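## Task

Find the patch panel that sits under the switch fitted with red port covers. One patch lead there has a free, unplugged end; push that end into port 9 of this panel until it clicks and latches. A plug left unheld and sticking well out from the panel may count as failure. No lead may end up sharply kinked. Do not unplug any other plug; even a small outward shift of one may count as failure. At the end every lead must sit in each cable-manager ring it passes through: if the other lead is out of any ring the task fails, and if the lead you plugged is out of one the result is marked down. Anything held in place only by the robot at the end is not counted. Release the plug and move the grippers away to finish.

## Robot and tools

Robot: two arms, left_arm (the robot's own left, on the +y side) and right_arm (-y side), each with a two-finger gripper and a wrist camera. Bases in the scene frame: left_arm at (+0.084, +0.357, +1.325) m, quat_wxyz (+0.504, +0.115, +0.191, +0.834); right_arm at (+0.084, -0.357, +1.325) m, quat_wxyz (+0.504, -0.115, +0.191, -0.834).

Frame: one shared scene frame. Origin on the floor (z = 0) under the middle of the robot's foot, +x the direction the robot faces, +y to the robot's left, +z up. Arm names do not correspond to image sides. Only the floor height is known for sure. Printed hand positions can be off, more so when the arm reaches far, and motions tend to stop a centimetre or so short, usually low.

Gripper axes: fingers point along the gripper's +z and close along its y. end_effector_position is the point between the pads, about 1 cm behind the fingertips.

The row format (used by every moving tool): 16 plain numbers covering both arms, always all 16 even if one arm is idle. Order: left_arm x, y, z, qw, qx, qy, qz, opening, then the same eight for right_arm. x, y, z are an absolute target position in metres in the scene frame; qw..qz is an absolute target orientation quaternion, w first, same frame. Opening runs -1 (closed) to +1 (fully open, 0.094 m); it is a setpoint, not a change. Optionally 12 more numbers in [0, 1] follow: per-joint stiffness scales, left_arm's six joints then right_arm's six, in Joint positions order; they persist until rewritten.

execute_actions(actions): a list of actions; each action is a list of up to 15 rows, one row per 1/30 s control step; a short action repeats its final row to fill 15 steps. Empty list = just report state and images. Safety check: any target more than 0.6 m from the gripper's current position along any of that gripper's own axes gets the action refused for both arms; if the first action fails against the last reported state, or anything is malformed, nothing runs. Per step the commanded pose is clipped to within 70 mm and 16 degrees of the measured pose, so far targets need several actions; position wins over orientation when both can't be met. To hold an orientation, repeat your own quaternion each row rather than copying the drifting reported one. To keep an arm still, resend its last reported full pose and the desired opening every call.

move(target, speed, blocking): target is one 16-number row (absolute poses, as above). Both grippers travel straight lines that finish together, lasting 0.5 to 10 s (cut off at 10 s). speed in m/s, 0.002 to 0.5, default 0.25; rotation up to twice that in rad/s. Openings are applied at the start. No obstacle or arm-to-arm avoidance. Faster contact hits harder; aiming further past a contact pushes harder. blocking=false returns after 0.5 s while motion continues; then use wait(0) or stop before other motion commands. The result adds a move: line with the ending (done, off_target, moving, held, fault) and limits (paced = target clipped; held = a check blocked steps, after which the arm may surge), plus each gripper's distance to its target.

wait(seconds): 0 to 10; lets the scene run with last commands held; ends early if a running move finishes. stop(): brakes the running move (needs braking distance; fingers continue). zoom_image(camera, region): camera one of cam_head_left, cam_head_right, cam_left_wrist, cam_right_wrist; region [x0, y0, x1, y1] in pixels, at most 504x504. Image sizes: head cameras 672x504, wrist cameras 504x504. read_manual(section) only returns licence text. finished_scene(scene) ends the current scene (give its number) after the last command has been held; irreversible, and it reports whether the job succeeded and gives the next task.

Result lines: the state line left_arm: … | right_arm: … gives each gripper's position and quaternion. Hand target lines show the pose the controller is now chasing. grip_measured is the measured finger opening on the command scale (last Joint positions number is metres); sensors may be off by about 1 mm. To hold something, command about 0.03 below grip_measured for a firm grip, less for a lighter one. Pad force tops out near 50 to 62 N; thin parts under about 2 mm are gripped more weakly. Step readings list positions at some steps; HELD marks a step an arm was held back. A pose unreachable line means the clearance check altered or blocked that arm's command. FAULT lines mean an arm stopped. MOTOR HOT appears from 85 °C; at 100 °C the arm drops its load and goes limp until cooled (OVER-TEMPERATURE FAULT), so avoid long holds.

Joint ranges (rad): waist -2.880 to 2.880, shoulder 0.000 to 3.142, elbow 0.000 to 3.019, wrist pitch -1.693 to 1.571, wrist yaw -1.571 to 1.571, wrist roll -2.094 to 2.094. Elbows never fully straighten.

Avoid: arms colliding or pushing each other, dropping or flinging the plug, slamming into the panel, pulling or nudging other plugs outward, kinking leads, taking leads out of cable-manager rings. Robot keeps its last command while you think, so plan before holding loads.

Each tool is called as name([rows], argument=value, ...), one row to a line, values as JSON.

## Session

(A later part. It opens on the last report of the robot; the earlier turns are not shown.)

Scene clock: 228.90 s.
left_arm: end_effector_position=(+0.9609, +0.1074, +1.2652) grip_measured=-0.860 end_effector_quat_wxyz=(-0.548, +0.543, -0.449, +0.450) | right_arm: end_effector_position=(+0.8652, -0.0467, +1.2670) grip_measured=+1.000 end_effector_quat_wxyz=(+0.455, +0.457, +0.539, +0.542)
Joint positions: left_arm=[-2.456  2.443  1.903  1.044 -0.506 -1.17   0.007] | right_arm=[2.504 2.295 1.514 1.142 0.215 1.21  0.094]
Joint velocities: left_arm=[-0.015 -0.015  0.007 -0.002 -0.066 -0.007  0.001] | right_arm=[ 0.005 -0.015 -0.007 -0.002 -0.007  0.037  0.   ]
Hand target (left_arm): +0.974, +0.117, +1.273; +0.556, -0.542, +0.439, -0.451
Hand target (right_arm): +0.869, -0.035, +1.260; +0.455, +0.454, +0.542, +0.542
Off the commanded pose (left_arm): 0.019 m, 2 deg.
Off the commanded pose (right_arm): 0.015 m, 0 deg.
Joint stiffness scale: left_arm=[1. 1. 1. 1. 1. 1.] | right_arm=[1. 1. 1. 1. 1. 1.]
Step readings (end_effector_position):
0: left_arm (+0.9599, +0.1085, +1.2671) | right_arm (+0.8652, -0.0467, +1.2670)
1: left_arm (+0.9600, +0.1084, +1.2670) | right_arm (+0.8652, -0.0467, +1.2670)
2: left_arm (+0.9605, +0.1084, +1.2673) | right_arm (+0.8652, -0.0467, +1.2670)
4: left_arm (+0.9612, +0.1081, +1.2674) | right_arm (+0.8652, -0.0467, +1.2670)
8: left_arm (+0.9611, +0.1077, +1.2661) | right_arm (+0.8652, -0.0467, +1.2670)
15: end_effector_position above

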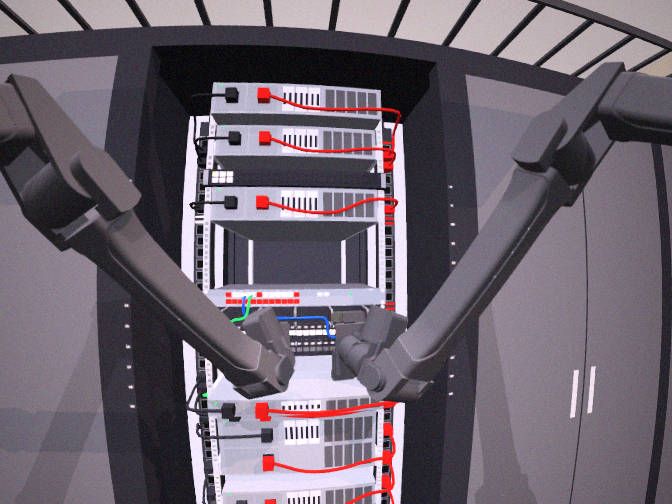

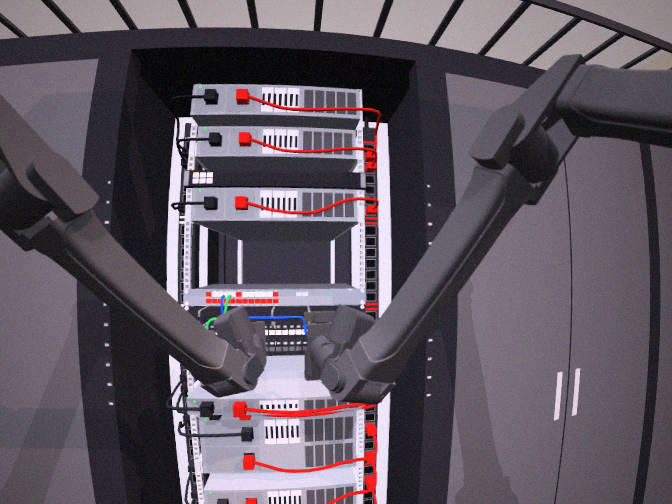

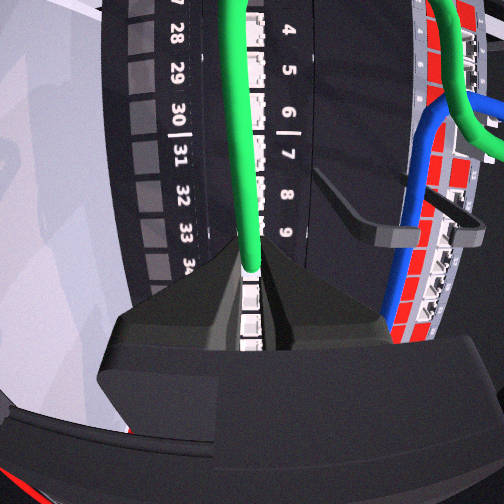

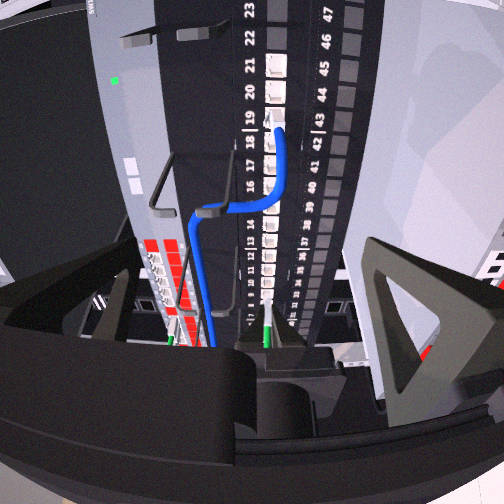

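execute_actions([
  [[0.978,0.117,1.272,0.5566,-0.5423,0.4391,-0.4508,-0.89,0.87,-0.035,1.26,0.4545,0.4545,0.5415,0.5415,1]],
  [[0.980,0.118,1.272,0.5566,-0.5423,0.4391,-0.4508,-0.89,0.87,-0.035,1.26,0.4545,0.4545,0.5415,0.5415,1]],
  [[0.983,0.119,1.272,0.5566,-0.5423,0.4391,-0.4508,-0.89,0.87,-0.035,1.26,0.4545,0.4545,0.5415,0.5415,1]],
  [[0.986,0.120,1.272,0.5566,-0.5423,0.4391,-0.4508,-0.89,0.87,-0.035,1.26,0.4545,0.4545,0.5415,0.5415,1]],
])

zoom_image(camera="cam_right_wrist", region=[235,260,305,330])

Scene clock: 231.27 s.
left_arm: end_effector_position=(+0.9654, +0.1049, +1.2651) grip_measured=-0.860 end_effector_quat_wxyz=(-0.547, +0.542, -0.451, +0.451) | right_arm: end_effector_position=(+0.8652, -0.0467, +1.2670) grip_measured=+1.000 end_effector_quat_wxyz=(+0.455, +0.457, +0.539, +0.542)
Joint positions: left_arm=[-2.456  2.452  1.925  1.026 -0.501 -1.17   0.007] | right_arm=[2.504 2.295 1.514 1.142 0.215 1.21  0.094]
Joint velocities: left_arm=[ 0.005 -0.005  0.002  0.007  0.022 -0.066  0.001] | right_arm=[ 0.005 -0.015 -0.017  0.002  0.022  0.007  0.   ]
Hand target (left_arm): +0.983, +0.121, +1.273; +0.556, -0.542, +0.439, -0.451
Hand target (right_arm): +0.869, -0.035, +1.260; +0.455, +0.454, +0.542, +0.542
Off the commanded pose (left_arm): 0.026 m, 2 deg.
Off the commanded pose (right_arm): 0.015 m, 0 deg.
Joint stiffness scale: left_arm=[1. 1. 1. 1. 1. 1.] | right_arm=[1. 1. 1. 1. 1. 1.]
Step readings (end_effector_position; steps 1 to 15: 1st action; 16 to 30: 2nd action; 31 to 45: 3rd action; 46 to 60: 4th action):
0: left_arm (+0.9609, +0.1074, +1.2652) | right_arm (+0.8652, -0.0467, +1.2670)
1: left_arm (+0.9610, +0.1074, +1.2654) | right_arm (+0.8652, -0.0467, +1.2670)
2: left_arm (+0.9612, +0.1073, +1.2656) | right_arm (+0.8652, -0.0467, +1.2670)
4: left_arm (+0.9618, +0.1072, +1.2662) | right_arm (+0.8652, -0.0467, +1.2670)
8: left_arm (+0.9623, +0.1073, +1.2670) | right_arm (+0.8652, -0.0467, +1.2670)
15: left_arm (+0.9625, +0.1072, +1.2667) | right_arm (+0.8652, -0.0467, +1.2670)
16: left_arm (+0.9625, +0.1070, +1.2665) | right_arm (+0.8652, -0.0467, +1.2670)
17: left_arm (+0.9629, +0.1068, +1.2666) | right_arm (+0.8652, -0.0467, +1.2670)
19: left_arm (+0.9634, +0.1065, +1.2666) | right_arm (+0.8652, -0.0467, +1.2670)
23: left_arm (+0.9637, +0.1065, +1.2668) | right_arm (+0.8652, -0.0467, +1.2670)
30: left_arm (+0.9637, +0.1065, +1.2668) | right_arm (+0.8652, -0.0467, +1.2670)
31: left_arm (+0.9640, +0.1062, +1.2668) | right_arm (+0.8652, -0.0467, +1.2670)
32: left_arm (+0.9645, +0.1059, +1.2668) | right_arm (+0.8652, -0.0467, +1.2670)
34: left_arm (+0.9650, +0.1056, +1.2665) | right_arm (+0.8652, -0.0467, +1.2670)
38: left_arm (+0.9650, +0.1055, +1.2662) | right_arm (+0.8652, -0.0467, +1.2670)
45: left_arm (+0.9650, +0.1055, +1.2662) | right_arm (+0.8652, -0.0467, +1.2670)
46: left_arm (+0.9652, +0.1054, +1.2664) | right_arm (+0.8652, -0.0467, +1.2670)
47: left_arm (+0.9651, +0.1053, +1.2660) | right_arm (+0.8652, -0.0467, +1.2670)
49: left_arm (+0.9654, +0.1048, +1.2651) | right_arm (+0.8652, -0.0467, +1.2670)
53: left_arm (+0.9654, +0.1049, +1.2651) | right_arm (+0.8652, -0.0467, +1.2670)
60: end_effector_position above

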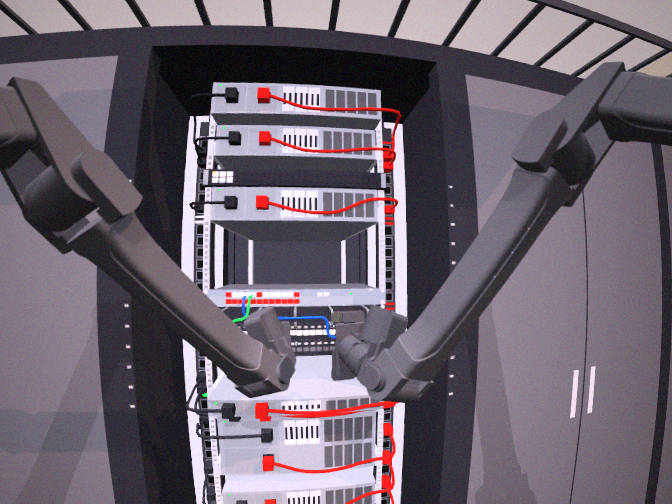

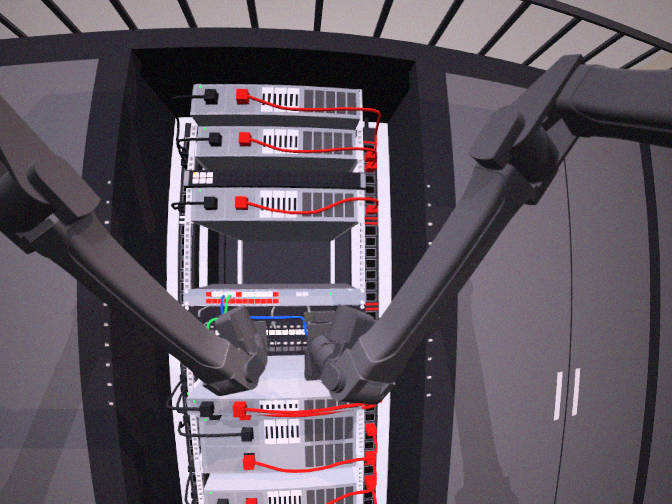

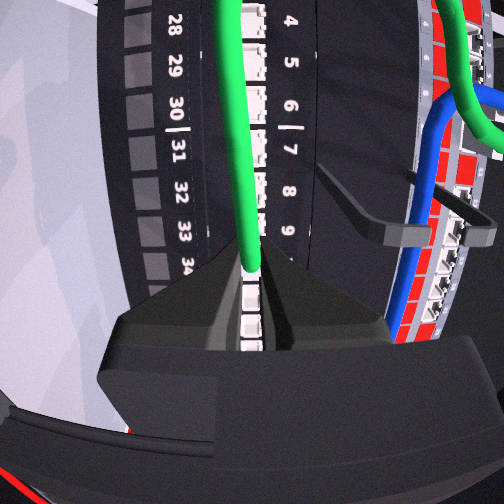

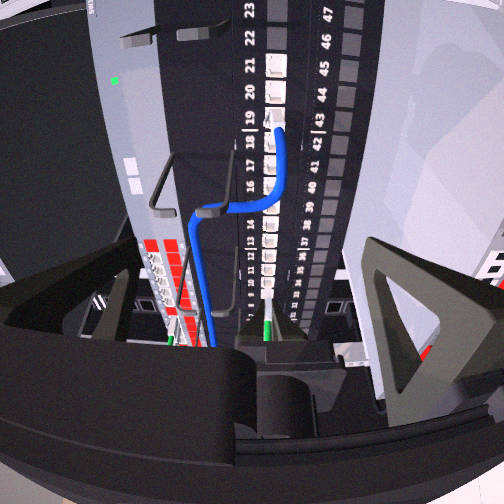

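Region (235, 260, 305, 330) of cam_right_wrist's 504x504 image, scaled by 7.200, with more detail than that image has.

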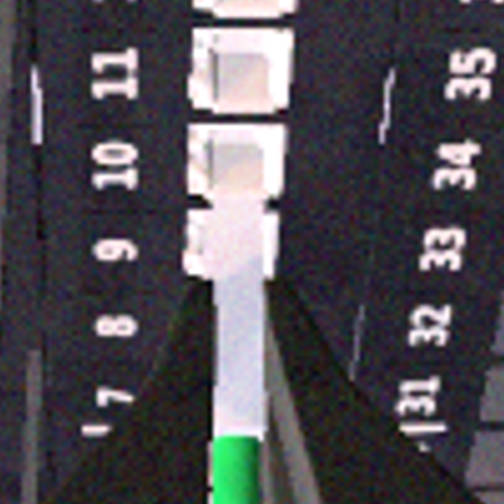

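execute_actions([
  [[0.980,0.126,1.273,0.5566,-0.5423,0.4391,-0.4508,-0.89,0.87,-0.035,1.26,0.4545,0.4545,0.5415,0.5415,1]],
  [[0.980,0.129,1.273,0.5566,-0.5423,0.4391,-0.4508,-0.89,0.87,-0.035,1.26,0.4545,0.4545,0.5415,0.5415,1]],
  [[0.980,0.131,1.273,0.5566,-0.5423,0.4391,-0.4508,-0.89,0.87,-0.035,1.26,0.4545,0.4545,0.5415,0.5415,1]],
  [[0.980,0.133,1.273,0.5566,-0.5423,0.4391,-0.4508,-0.89,0.87,-0.035,1.26,0.4545,0.4545,0.5415,0.5415,1]],
])

zoom_image(camera="cam_right_wrist", region=[235,260,305,330])

Scene clock: 233.60 s.
left_arm: end_effector_position=(+0.9657, +0.1051, +1.2651) grip_measured=-0.860 end_effector_quat_wxyz=(-0.546, +0.542, -0.451, +0.453) | right_arm: end_effector_position=(+0.8652, -0.0467, +1.2670) grip_measured=+1.000 end_effector_quat_wxyz=(+0.455, +0.457, +0.539, +0.542)
Joint positions: left_arm=[-2.455  2.452  1.925  1.026 -0.498 -1.174  0.007] | right_arm=[2.504 2.295 1.514 1.142 0.215 1.21  0.094]
Joint velocities: left_arm=[-0.005 -0.015 -0.027 -0.007 -0.007 -0.037  0.   ] | right_arm=[-0.005 -0.005  0.007 -0.027 -0.022 -0.007  0.   ]
Hand target (left_arm): +0.979, +0.133, +1.273; +0.557, -0.542, +0.439, -0.451
Hand target (right_arm): +0.869, -0.035, +1.260; +0.455, +0.454, +0.542, +0.542
Off the commanded pose (left_arm): 0.032 m, 2 deg.
Off the commanded pose (right_arm): 0.015 m, 0 deg.
Joint stiffness scale: left_arm=[1. 1. 1. 1. 1. 1.] | right_arm=[1. 1. 1. 1. 1. 1.]
Step readings (end_effector_position; steps 1 to 15: 1st action; 16 to 30: 2nd action; 31 to 45: 3rd action; 46 to 60: 4th action):
0: left_arm (+0.9654, +0.1049, +1.2651) | right_arm (+0.8652, -0.0467, +1.2670)
1: left_arm (+0.9654, +0.1049, +1.2651) | right_arm (+0.8652, -0.0467, +1.2670)
2: left_arm (+0.9654, +0.1049, +1.2651) | right_arm (+0.8652, -0.0467, +1.2670)
4: left_arm (+0.9654, +0.1049, +1.2651) | right_arm (+0.8652, -0.0467, +1.2670)
8: left_arm (+0.9654, +0.1049, +1.2651) | right_arm (+0.8652, -0.0467, +1.2670)
15: left_arm (+0.9654, +0.1049, +1.2651) | right_arm (+0.8652, -0.0467, +1.2670)
16: left_arm (+0.9655, +0.1051, +1.2650) | right_arm (+0.8652, -0.0467, +1.2670)
17: left_arm (+0.9655, +0.1050, +1.2651) | right_arm (+0.8652, -0.0467, +1.2670)
19: left_arm (+0.9655, +0.1050, +1.2651) | right_arm (+0.8652, -0.0467, +1.2670)
23: left_arm (+0.9655, +0.1050, +1.2651) | right_arm (+0.8652, -0.0467, +1.2670)
30: left_arm (+0.9655, +0.1050, +1.2651) | right_arm (+0.8652, -0.0467, +1.2670)
31: left_arm (+0.9656, +0.1053, +1.2650) | right_arm (+0.8652, -0.0467, +1.2670)
32: left_arm (+0.9656, +0.1052, +1.2650) | right_arm (+0.8652, -0.0467, +1.2670)
34: left_arm (+0.9656, +0.1052, +1.2650) | right_arm (+0.8652, -0.0467, +1.2670)
38: left_arm (+0.9656, +0.1052, +1.2650) | right_arm (+0.8652, -0.0467, +1.2670)
45: left_arm (+0.9656, +0.1052, +1.2650) | right_arm (+0.8652, -0.0467, +1.2670)
46: left_arm (+0.9656, +0.1052, +1.2650) | right_arm (+0.8652, -0.0467, +1.2670)
47: left_arm (+0.9657, +0.1051, +1.2651) | right_arm (+0.8652, -0.0467, +1.2670)
49: left_arm (+0.9657, +0.1051, +1.2651) | right_arm (+0.8652, -0.0467, +1.2670)
53: left_arm (+0.9657, +0.1051, +1.2651) | right_arm (+0.8652, -0.0467, +1.2670)
60: end_effector_position above

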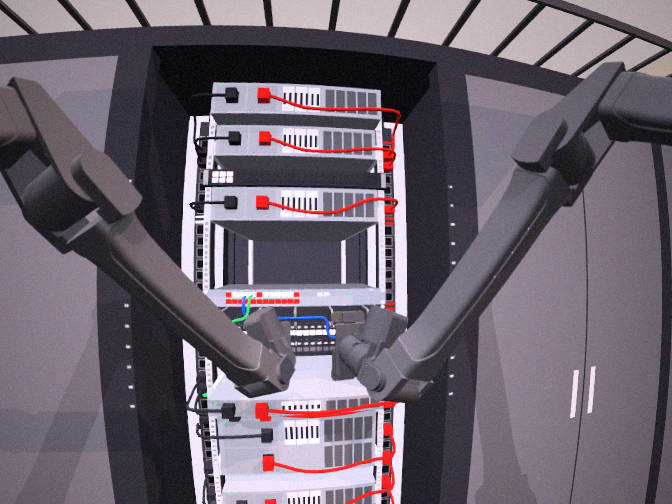

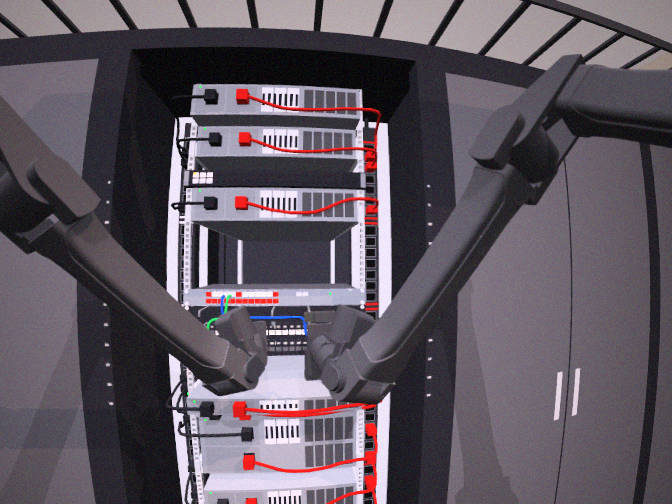

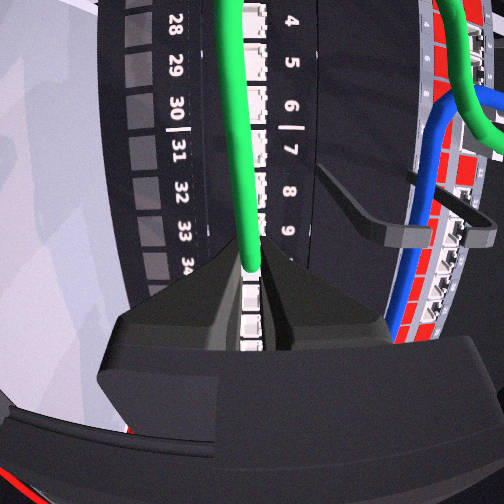

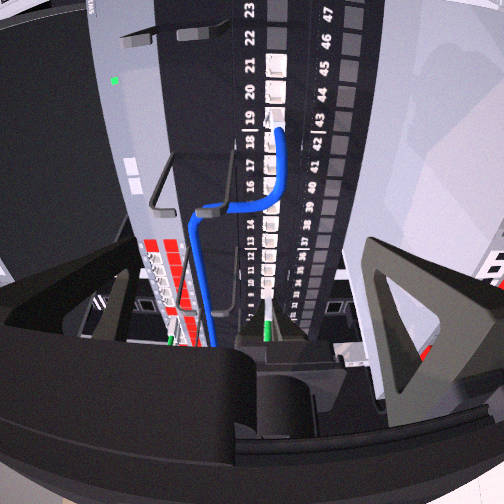

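Region (235, 260, 305, 330) of cam_right_wrist's 504x504 image, scaled by 7.200, with more detail than that image has.

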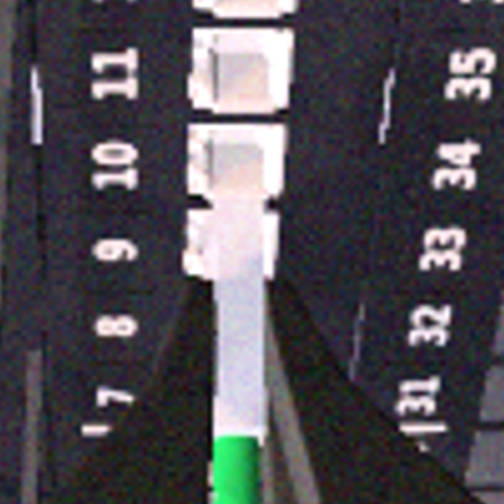

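Waist just starting; continue.

execute_actions([
  [[0.978,0.135,1.273,0.5566,-0.5423,0.4391,-0.4508,-0.89,0.87,-0.035,1.26,0.4545,0.4545,0.5415,0.5415,1]],
  [[0.978,0.137,1.273,0.5566,-0.5423,0.4391,-0.4508,-0.89,0.87,-0.035,1.26,0.4545,0.4545,0.5415,0.5415,1]],
  [[0.978,0.139,1.273,0.5566,-0.5423,0.4391,-0.4508,-0.89,0.87,-0.035,1.26,0.4545,0.4545,0.5415,0.5415,1]],
])

zoom_image(camera="cam_right_wrist", region=[235,260,305,330])

Scene clock: 235.33 s.
left_arm: end_effector_position=(+0.9654, +0.1054, +1.2639) grip_measured=-0.860 end_effector_quat_wxyz=(-0.544, +0.538, -0.454, +0.456) | right_arm: end_effector_position=(+0.8652, -0.0467, +1.2670) grip_measured=+1.000 end_effector_quat_wxyz=(+0.455, +0.457, +0.539, +0.542)
Joint positions: left_arm=[-2.452  2.449  1.917  1.026 -0.482 -1.176  0.007] | right_arm=[2.504 2.295 1.514 1.142 0.215 1.21  0.094]
Joint velocities: left_arm=[-0.015  0.005 -0.002 -0.017  0.081 -0.095 -0.   ] | right_arm=[-0.005 -0.005 -0.012  0.007 -0.037 -0.066  0.   ]
Hand target (left_arm): +0.977, +0.139, +1.273; +0.557, -0.542, +0.439, -0.451
Hand target (right_arm): +0.869, -0.035, +1.260; +0.455, +0.454, +0.542, +0.542
Off the commanded pose (left_arm): 0.037 m, 2 deg.
Off the commanded pose (right_arm): 0.015 m, 0 deg.
Joint stiffness scale: left_arm=[1. 1. 1. 1. 1. 1.] | right_arm=[1. 1. 1. 1. 1. 1.]
Step readings (end_effector_position; steps 1 to 15: 1st action; 16 to 30: 2nd action; 31 to 45: 3rd action):
0: left_arm (+0.9657, +0.1051, +1.2651) | right_arm (+0.8652, -0.0467, +1.2670)
1: left_arm (+0.9653, +0.1051, +1.2643) | right_arm (+0.8652, -0.0467, +1.2670)
2: left_arm (+0.9655, +0.1053, +1.2643) | right_arm (+0.8652, -0.0467, +1.2670)
4: left_arm (+0.9655, +0.1054, +1.2641) | right_arm (+0.8652, -0.0467, +1.2670)
8: left_arm (+0.9655, +0.1054, +1.2641) | right_arm (+0.8652, -0.0467, +1.2670)
15: left_arm (+0.9655, +0.1054, +1.2641) | right_arm (+0.8652, -0.0467, +1.2670)
16: left_arm (+0.9653, +0.1052, +1.2638) | right_arm (+0.8652, -0.0467, +1.2670)
17: left_arm (+0.9654, +0.1053, +1.2639) | right_arm (+0.8652, -0.0467, +1.2670)
19: left_arm (+0.9653, +0.1054, +1.2637) | right_arm (+0.8652, -0.0467, +1.2670)
23: left_arm (+0.9653, +0.1054, +1.2637) | right_arm (+0.8652, -0.0467, +1.2670)
30: left_arm (+0.9653, +0.1054, +1.2637) | right_arm (+0.8652, -0.0467, +1.2670)
31: left_arm (+0.9653, +0.1054, +1.2639) | right_arm (+0.8652, -0.0467, +1.2670)
32: left_arm (+0.9654, +0.1054, +1.2639) | right_arm (+0.8652, -0.0467, +1.2670)
34: left_arm (+0.9654, +0.1054, +1.2639) | right_arm (+0.8652, -0.0467, +1.2670)
38: left_arm (+0.9654, +0.1054, +1.2639) | right_arm (+0.8652, -0.0467, +1.2670)
45: end_effector_position above

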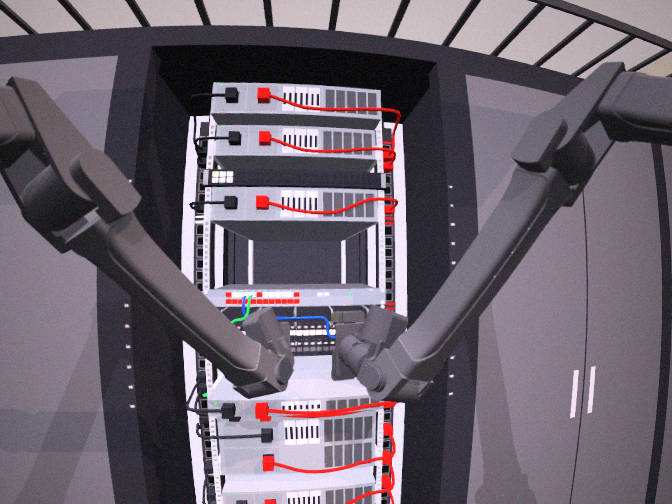

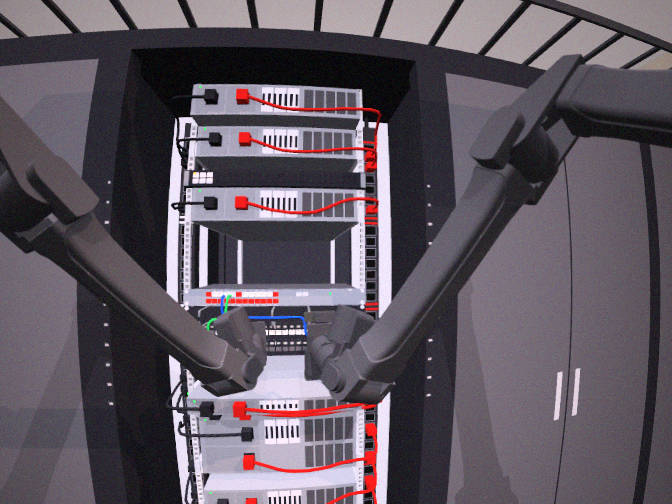

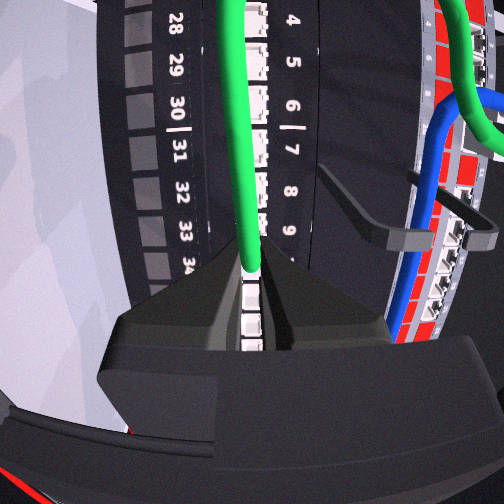

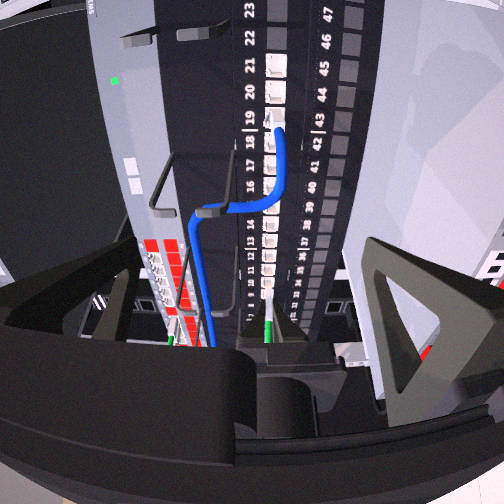

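Region (235, 260, 305, 330) of cam_right_wrist's 504x504 image, scaled by 7.200, with more detail than that image has.

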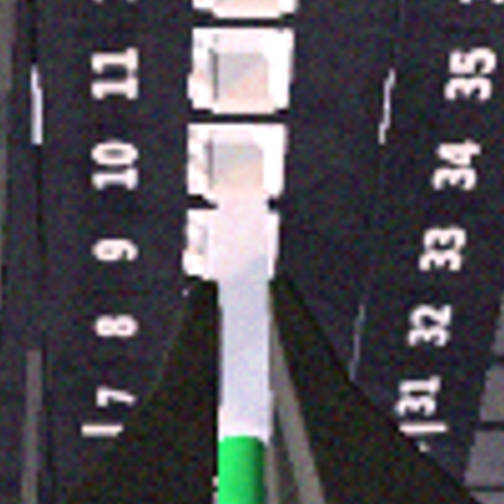

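execute_actions([
  [[0.975,0.133,1.275,0.5566,-0.5423,0.4391,-0.4508,-0.89,0.87,-0.035,1.26,0.4545,0.4545,0.5415,0.5415,1]],
  [[0.972,0.133,1.277,0.5566,-0.5423,0.4391,-0.4508,-0.89,0.87,-0.035,1.26,0.4545,0.4545,0.5415,0.5415,1]],
  [[0.970,0.134,1.279,0.5566,-0.5423,0.4391,-0.4508,-0.89,0.87,-0.035,1.26,0.4545,0.4545,0.5415,0.5415,1]],
])

zoom_image(camera="cam_right_wrist", region=[235,260,305,330])

Scene clock: 237.07 s.
left_arm: end_effector_position=(+0.9585, +0.1065, +1.2555) grip_measured=-0.860 end_effector_quat_wxyz=(-0.540, +0.541, -0.463, +0.449) | right_arm: end_effector_position=(+0.8652, -0.0467, +1.2670) grip_measured=+1.000 end_effector_quat_wxyz=(+0.455, +0.457, +0.539, +0.542)
Joint positions: left_arm=[-2.451  2.441  1.886  1.026 -0.488 -1.176  0.007] | right_arm=[2.504 2.295 1.514 1.142 0.215 1.21  0.094]
Joint velocities: left_arm=[-0.005 -0.015 -0.002  0.002  0.007 -0.051 -0.001] | right_arm=[-0.015  0.005 -0.027 -0.007 -0.051 -0.007  0.   ]
Hand target (left_arm): +0.970, +0.133, +1.278; +0.556, -0.542, +0.439, -0.451
Hand target (right_arm): +0.869, -0.035, +1.260; +0.455, +0.454, +0.542, +0.542
Off the commanded pose (left_arm): 0.038 m, 3 deg.
Off the commanded pose (right_arm): 0.015 m, 0 deg.
Joint stiffness scale: left_arm=[1. 1. 1. 1. 1. 1.] | right_arm=[1. 1. 1. 1. 1. 1.]
Step readings (end_effector_position; steps 1 to 15: 1st action; 16 to 30: 2nd action; 31 to 45: 3rd action):
0: left_arm (+0.9654, +0.1054, +1.2639) | right_arm (+0.8652, -0.0467, +1.2670)
1: left_arm (+0.9654, +0.1055, +1.2638) | right_arm (+0.8652, -0.0467, +1.2670)
2: left_arm (+0.9653, +0.1056, +1.2638) | right_arm (+0.8652, -0.0467, +1.2670)
4: left_arm (+0.9653, +0.1056, +1.2638) | right_arm (+0.8652, -0.0467, +1.2670)
8: left_arm (+0.9653, +0.1056, +1.2638) | right_arm (+0.8652, -0.0467, +1.2670)
15: left_arm (+0.9653, +0.1056, +1.2638) | right_arm (+0.8652, -0.0467, +1.2670)
16: left_arm (+0.9651, +0.1056, +1.2637) | right_arm (+0.8652, -0.0467, +1.2670)
17: left_arm (+0.9645, +0.1059, +1.2635) | right_arm (+0.8652, -0.0467, +1.2670)
19: left_arm (+0.9633, +0.1068, +1.2623) | right_arm (+0.8652, -0.0467, +1.2670)
23: left_arm (+0.9617, +0.1068, +1.2595) | right_arm (+0.8652, -0.0467, +1.2670)
30: left_arm (+0.9613, +0.1067, +1.2590) | right_arm (+0.8652, -0.0467, +1.2670)
31: left_arm (+0.9609, +0.1066, +1.2583) | right_arm (+0.8652, -0.0467, +1.2670)
32: left_arm (+0.9604, +0.1067, +1.2581) | right_arm (+0.8652, -0.0467, +1.2670)
34: left_arm (+0.9595, +0.1067, +1.2571) | right_arm (+0.8652, -0.0467, +1.2670)
38: left_arm (+0.9586, +0.1065, +1.2557) | right_arm (+0.8652, -0.0467, +1.2670)
45: end_effector_position above

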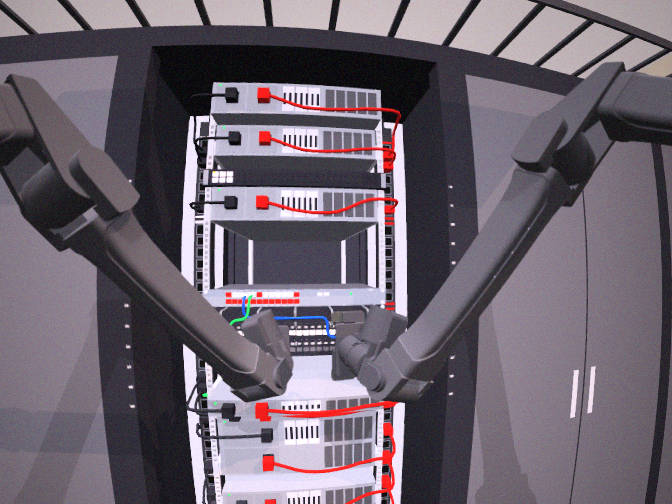

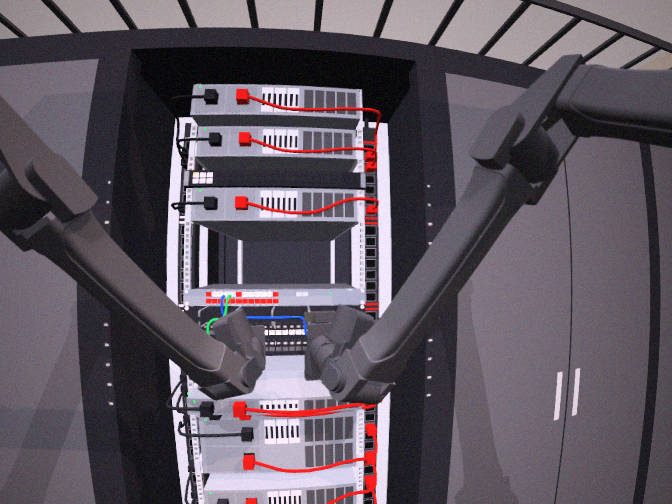

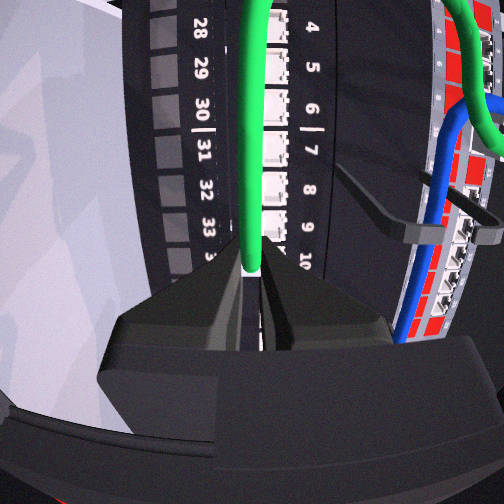

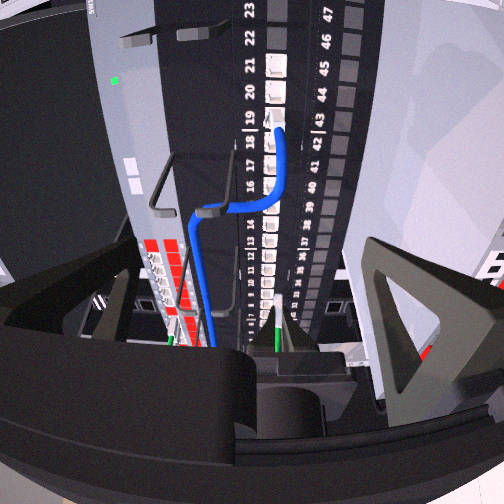

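Region (235, 260, 305, 330) of cam_right_wrist's 504x504 image, scaled by 7.200, with more detail than that image has.

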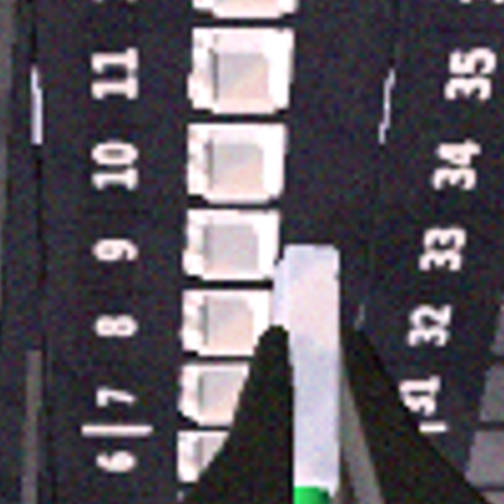

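execute_actions([
  [[0.971,0.136,1.280,0.5566,-0.5423,0.4391,-0.4508,-0.89,0.87,-0.035,1.26,0.4545,0.4545,0.5415,0.5415,1]],
  [[0.972,0.138,1.281,0.5566,-0.5423,0.4391,-0.4508,-0.89,0.87,-0.035,1.26,0.4545,0.4545,0.5415,0.5415,1]],
  [[0.973,0.140,1.282,0.5566,-0.5423,0.4391,-0.4508,-0.89,0.87,-0.035,1.26,0.4545,0.4545,0.5415,0.5415,1]],
])

Scene clock: 238.80 s.
left_arm: end_effector_position=(+0.9607, +0.1119, +1.2596) grip_measured=-0.860 end_effector_quat_wxyz=(-0.542, +0.541, -0.461, +0.449) | right_arm: end_effector_position=(+0.8652, -0.0467, +1.2670) grip_measured=+1.000 end_effector_quat_wxyz=(+0.455, +0.457, +0.539, +0.542)
Joint positions: left_arm=[-2.446  2.433  1.883  1.026 -0.486 -1.176  0.007] | right_arm=[2.504 2.295 1.514 1.142 0.215 1.21  0.094]
Joint velocities: left_arm=[-0.015 -0.015  0.012  0.002 -0.022 -0.022  0.   ] | right_arm=[-0.005  0.005 -0.002 -0.017  0.022  0.007  0.   ]
Hand target (left_arm): +0.973, +0.140, +1.282; +0.557, -0.542, +0.439, -0.451
Hand target (right_arm): +0.869, -0.035, +1.260; +0.455, +0.454, +0.542, +0.542
Off the commanded pose (left_arm): 0.038 m, 3 deg.
Off the commanded pose (right_arm): 0.015 m, 0 deg.
Joint stiffness scale: left_arm=[1. 1. 1. 1. 1. 1.] | right_arm=[1. 1. 1. 1. 1. 1.]
Step readings (end_effector_position; steps 1 to 15: 1st action; 16 to 30: 2nd action; 31 to 45: 3rd action):
0: left_arm (+0.9585, +0.1065, +1.2555) | right_arm (+0.8652, -0.0467, +1.2670)
1: left_arm (+0.9586, +0.1066, +1.2558) | right_arm (+0.8652, -0.0467, +1.2670)
2: left_arm (+0.9586, +0.1066, +1.2558) | right_arm (+0.8652, -0.0467, +1.2670)
4: left_arm (+0.9588, +0.1067, +1.2564) | right_arm (+0.8652, -0.0467, +1.2670)
8: left_arm (+0.9592, +0.1071, +1.2577) | right_arm (+0.8652, -0.0467, +1.2670)
15: left_arm (+0.9594, +0.1072, +1.2583) | right_arm (+0.8652, -0.0467, +1.2670)
16: left_arm (+0.9595, +0.1073, +1.2586) | right_arm (+0.8652, -0.0467, +1.2670)
17: left_arm (+0.9595, +0.1073, +1.2586) | right_arm (+0.8652, -0.0467, +1.2670)
19: left_arm (+0.9597, +0.1080, +1.2587) | right_arm (+0.8652, -0.0467, +1.2670)
23: left_arm (+0.9602, +0.1092, +1.2593) | right_arm (+0.8652, -0.0467, +1.2670)
30: left_arm (+0.9607, +0.1103, +1.2596) | right_arm (+0.8652, -0.0467, +1.2670)
31: left_arm (+0.9607, +0.1102, +1.2598) | right_arm (+0.8652, -0.0467, +1.2670)
32: left_arm (+0.9606, +0.1101, +1.2598) | right_arm (+0.8652, -0.0467, +1.2670)
34: left_arm (+0.9603, +0.1105, +1.2594) | right_arm (+0.8652, -0.0467, +1.2670)
38: left_arm (+0.9604, +0.1112, +1.2595) | right_arm (+0.8652, -0.0467, +1.2670)
45: end_effector_position above

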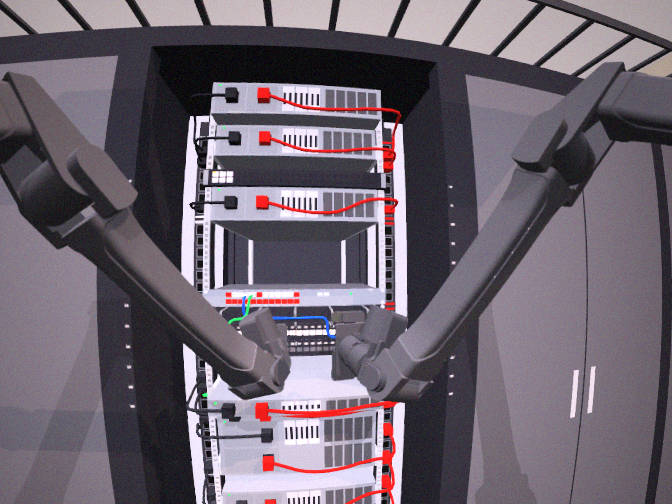

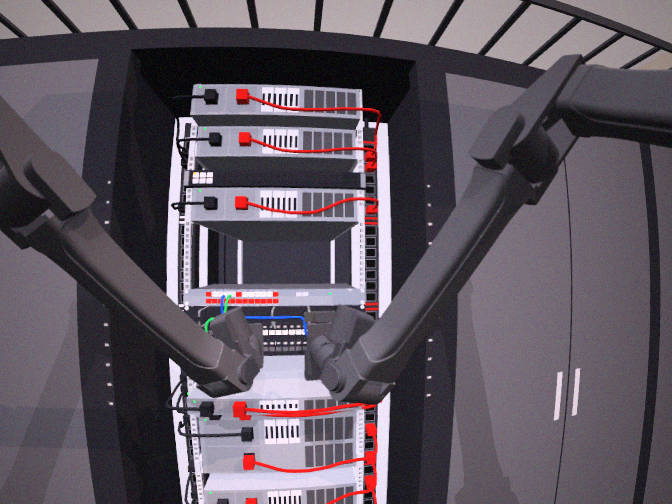

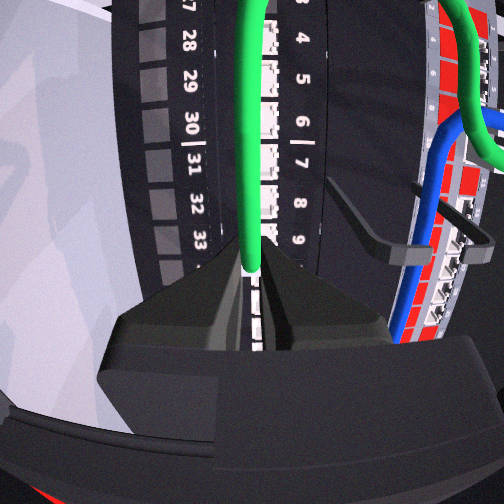

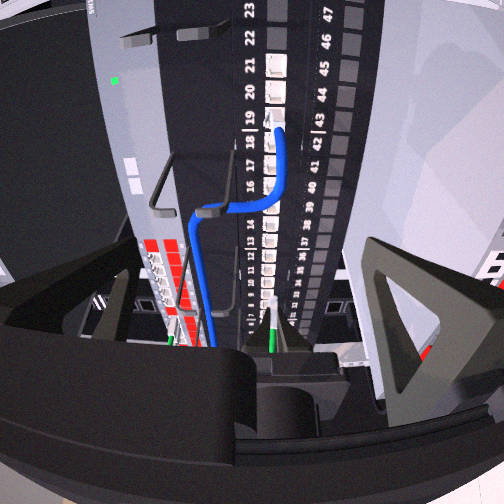

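execute_actions([
  [[0.976,0.137,1.280,0.5566,-0.5423,0.4391,-0.4508,-0.89,0.87,-0.035,1.26,0.4545,0.4545,0.5415,0.5415,1]],
  [[0.979,0.135,1.278,0.5566,-0.5423,0.4391,-0.4508,-0.89,0.87,-0.035,1.26,0.4545,0.4545,0.5415,0.5415,1]],
  [[0.981,0.134,1.277,0.5566,-0.5423,0.4391,-0.4508,-0.89,0.87,-0.035,1.26,0.4545,0.4545,0.5415,0.5415,1]],
])

zoom_image(camera="cam_right_wrist", region=[235,260,305,330])

Scene clock: 240.47 s.
left_arm: end_effector_position=(+0.9607, +0.1119, +1.2596) grip_measured=-0.860 end_effector_quat_wxyz=(-0.542, +0.541, -0.461, +0.449) | right_arm: end_effector_position=(+0.8652, -0.0467, +1.2670) grip_measured=+1.000 end_effector_quat_wxyz=(+0.455, +0.457, +0.539, +0.542)
Joint positions: left_arm=[-2.446  2.433  1.883  1.026 -0.486 -1.176  0.007] | right_arm=[2.504 2.295 1.514 1.142 0.215 1.21  0.094]
Joint velocities: left_arm=[-0.005 -0.005 -0.002  0.012  0.022  0.007  0.001] | right_arm=[ 0.015 -0.005 -0.007  0.002 -0.007 -0.037  0.   ]
Hand target (left_arm): +0.978, +0.135, +1.278; +0.557, -0.542, +0.439, -0.451
Hand target (right_arm): +0.869, -0.035, +1.260; +0.455, +0.454, +0.542, +0.542
Off the commanded pose (left_arm): 0.035 m, 3 deg.
Off the commanded pose (right_arm): 0.015 m, 0 deg.
Joint stiffness scale: left_arm=[1. 1. 1. 1. 1. 1.] | right_arm=[1. 1. 1. 1. 1. 1.]
Step readings (end_effector_position; steps 1 to 15: 1st action; 16 to 30: 2nd action; 31 to 45: 3rd action):
0: left_arm (+0.9607, +0.1119, +1.2596) | right_arm (+0.8652, -0.0467, +1.2670)
1: left_arm (+0.9607, +0.1119, +1.2596) | right_arm (+0.8652, -0.0467, +1.2670)
2: left_arm (+0.9607, +0.1119, +1.2596) | right_arm (+0.8652, -0.0467, +1.2670)
4: left_arm (+0.9607, +0.1119, +1.2596) | right_arm (+0.8652, -0.0467, +1.2670)
8: left_arm (+0.9607, +0.1119, +1.2596) | right_arm (+0.8652, -0.0467, +1.2670)
15: left_arm (+0.9607, +0.1119, +1.2596) | right_arm (+0.8652, -0.0467, +1.2670)
16: left_arm (+0.9607, +0.1119, +1.2596) | right_arm (+0.8652, -0.0467, +1.2670)
17: left_arm (+0.9607, +0.1119, +1.2596) | right_arm (+0.8652, -0.0467, +1.2670)
19: left_arm (+0.9607, +0.1119, +1.2596) | right_arm (+0.8652, -0.0467, +1.2670)
23: left_arm (+0.9607, +0.1119, +1.2596) | right_arm (+0.8652, -0.0467, +1.2670)
30: left_arm (+0.9607, +0.1119, +1.2596) | right_arm (+0.8652, -0.0467, +1.2670)
31: left_arm (+0.9607, +0.1119, +1.2596) | right_arm (+0.8652, -0.0467, +1.2670)
32: left_arm (+0.9607, +0.1119, +1.2596) | right_arm (+0.8652, -0.0467, +1.2670)
34: left_arm (+0.9607, +0.1119, +1.2596) | right_arm (+0.8652, -0.0467, +1.2670)
38: left_arm (+0.9607, +0.1119, +1.2596) | right_arm (+0.8652, -0.0467, +1.2670)
45: end_effector_position above

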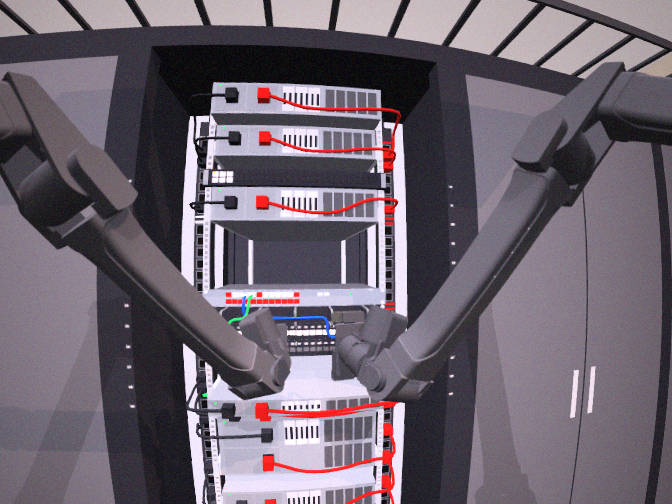

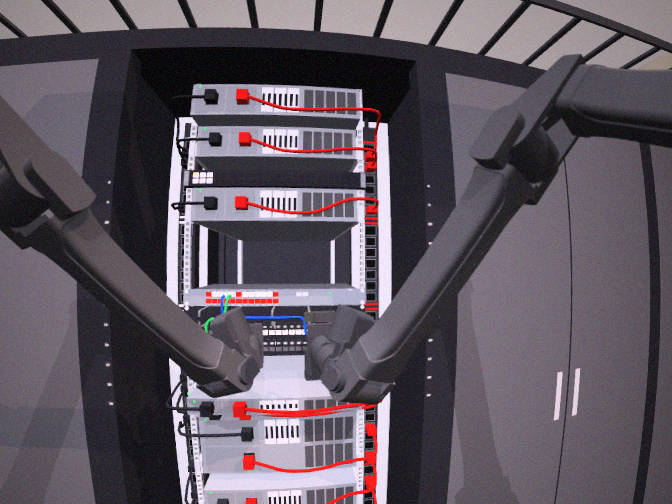

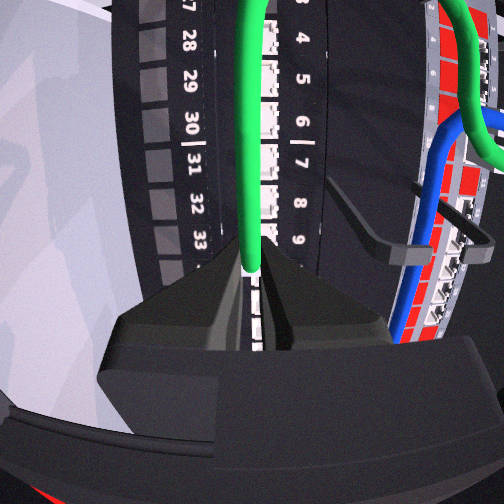

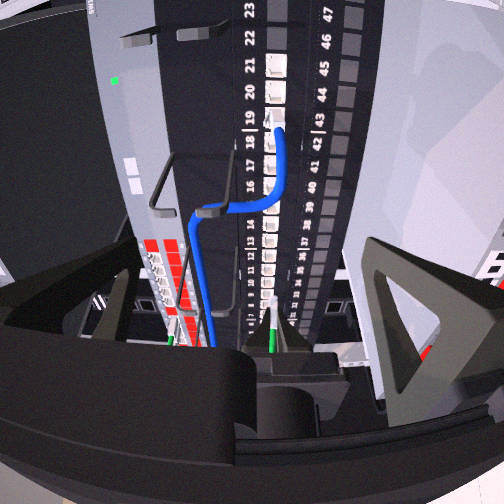

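Region (235, 260, 305, 330) of cam_right_wrist's 504x504 image, scaled by 7.200, with more detail than that image has.

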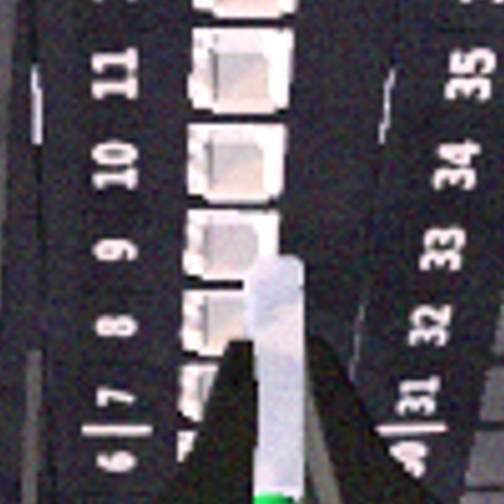

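execute_actions([
  [[0.983,0.133,1.276,0.5566,-0.5423,0.4391,-0.4508,-0.89,0.87,-0.035,1.26,0.4545,0.4545,0.5415,0.5415,1]],
  [[0.985,0.132,1.275,0.5566,-0.5423,0.4391,-0.4508,-0.89,0.87,-0.035,1.26,0.4545,0.4545,0.5415,0.5415,1]],
])

zoom_image(camera="cam_right_wrist", region=[235,260,305,330])

Scene clock: 241.63 s.
left_arm: end_effector_position=(+0.9643, +0.1126, +1.2651) grip_measured=-0.860 end_effector_quat_wxyz=(-0.544, +0.540, -0.456, +0.452) | right_arm: end_effector_position=(+0.8652, -0.0467, +1.2670) grip_measured=+1.000 end_effector_quat_wxyz=(+0.455, +0.457, +0.539, +0.542)
Joint positions: left_arm=[-2.446  2.433  1.896  1.026 -0.485 -1.176  0.007] | right_arm=[2.504 2.295 1.514 1.142 0.215 1.21  0.094]
Joint velocities: left_arm=[-0.005  0.015 -0.012 -0.012  0.022 -0.022 -0.001] | right_arm=[-0.005 -0.005 -0.017 -0.002 -0.007 -0.066  0.   ]
Hand target (left_arm): +0.982, +0.133, +1.276; +0.556, -0.542, +0.439, -0.451
Hand target (right_arm): +0.869, -0.035, +1.260; +0.455, +0.454, +0.542, +0.542
Off the commanded pose (left_arm): 0.030 m, 2 deg.
Off the commanded pose (right_arm): 0.015 m, 0 deg.
Joint stiffness scale: left_arm=[1. 1. 1. 1. 1. 1.] | right_arm=[1. 1. 1. 1. 1. 1.]
Step readings (end_effector_position; steps 1 to 15: 1st action; 16 to 30: 2nd action):
0: left_arm (+0.9607, +0.1119, +1.2596) | right_arm (+0.8652, -0.0467, +1.2670)
1: left_arm (+0.9607, +0.1119, +1.2596) | right_arm (+0.8652, -0.0467, +1.2670)
2: left_arm (+0.9607, +0.1119, +1.2596) | right_arm (+0.8652, -0.0467, +1.2670)
4: left_arm (+0.9607, +0.1119, +1.2596) | right_arm (+0.8652, -0.0467, +1.2670)
8: left_arm (+0.9607, +0.1119, +1.2596) | right_arm (+0.8652, -0.0467, +1.2670)
15: left_arm (+0.9607, +0.1119, +1.2596) | right_arm (+0.8652, -0.0467, +1.2670)
16: left_arm (+0.9610, +0.1120, +1.2601) | right_arm (+0.8652, -0.0467, +1.2670)
17: left_arm (+0.9614, +0.1120, +1.2607) | right_arm (+0.8652, -0.0467, +1.2670)
19: left_arm (+0.9628, +0.1124, +1.2629) | right_arm (+0.8652, -0.0467, +1.2670)
23: left_arm (+0.9643, +0.1126, +1.2651) | right_arm (+0.8652, -0.0467, +1.2670)
30: end_effector_position above

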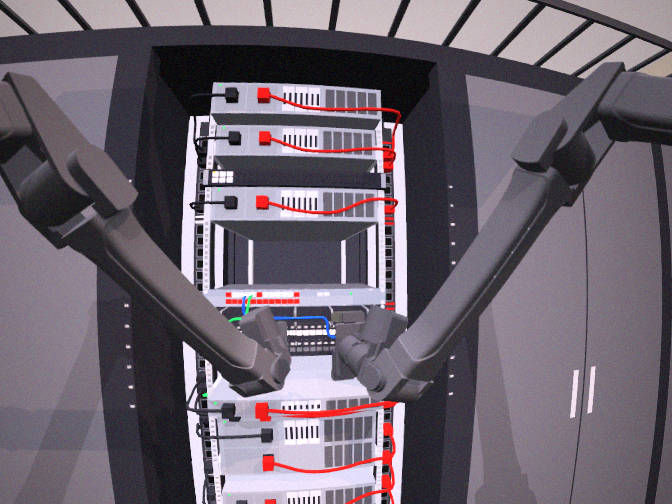

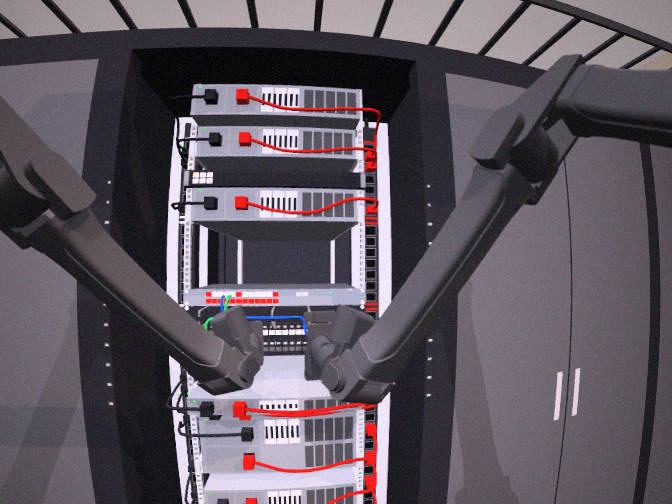

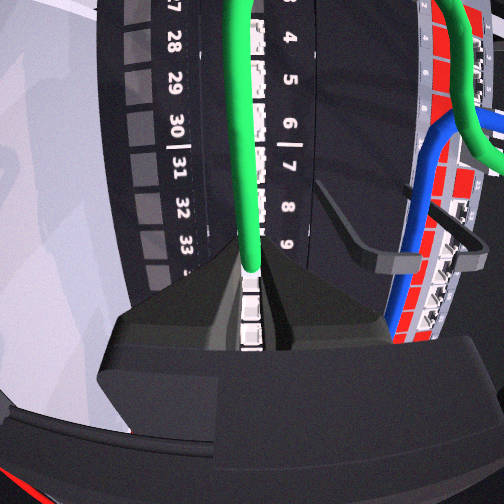

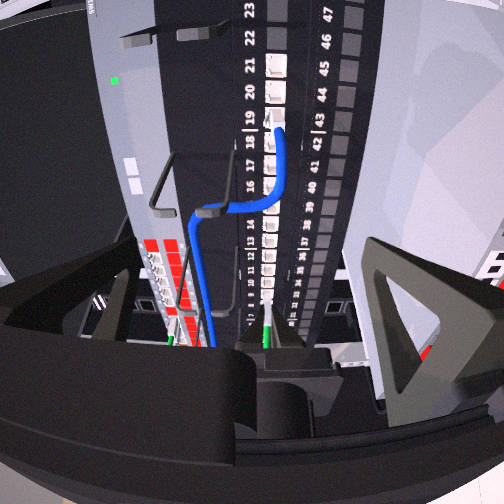

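Region (235, 260, 305, 330) of cam_right_wrist's 504x504 image, scaled by 7.200, with more detail than that image has.

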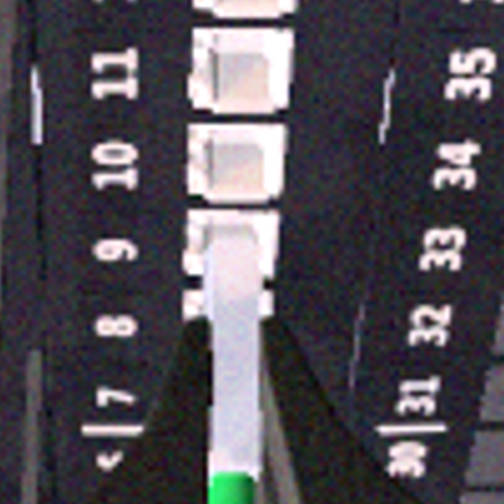

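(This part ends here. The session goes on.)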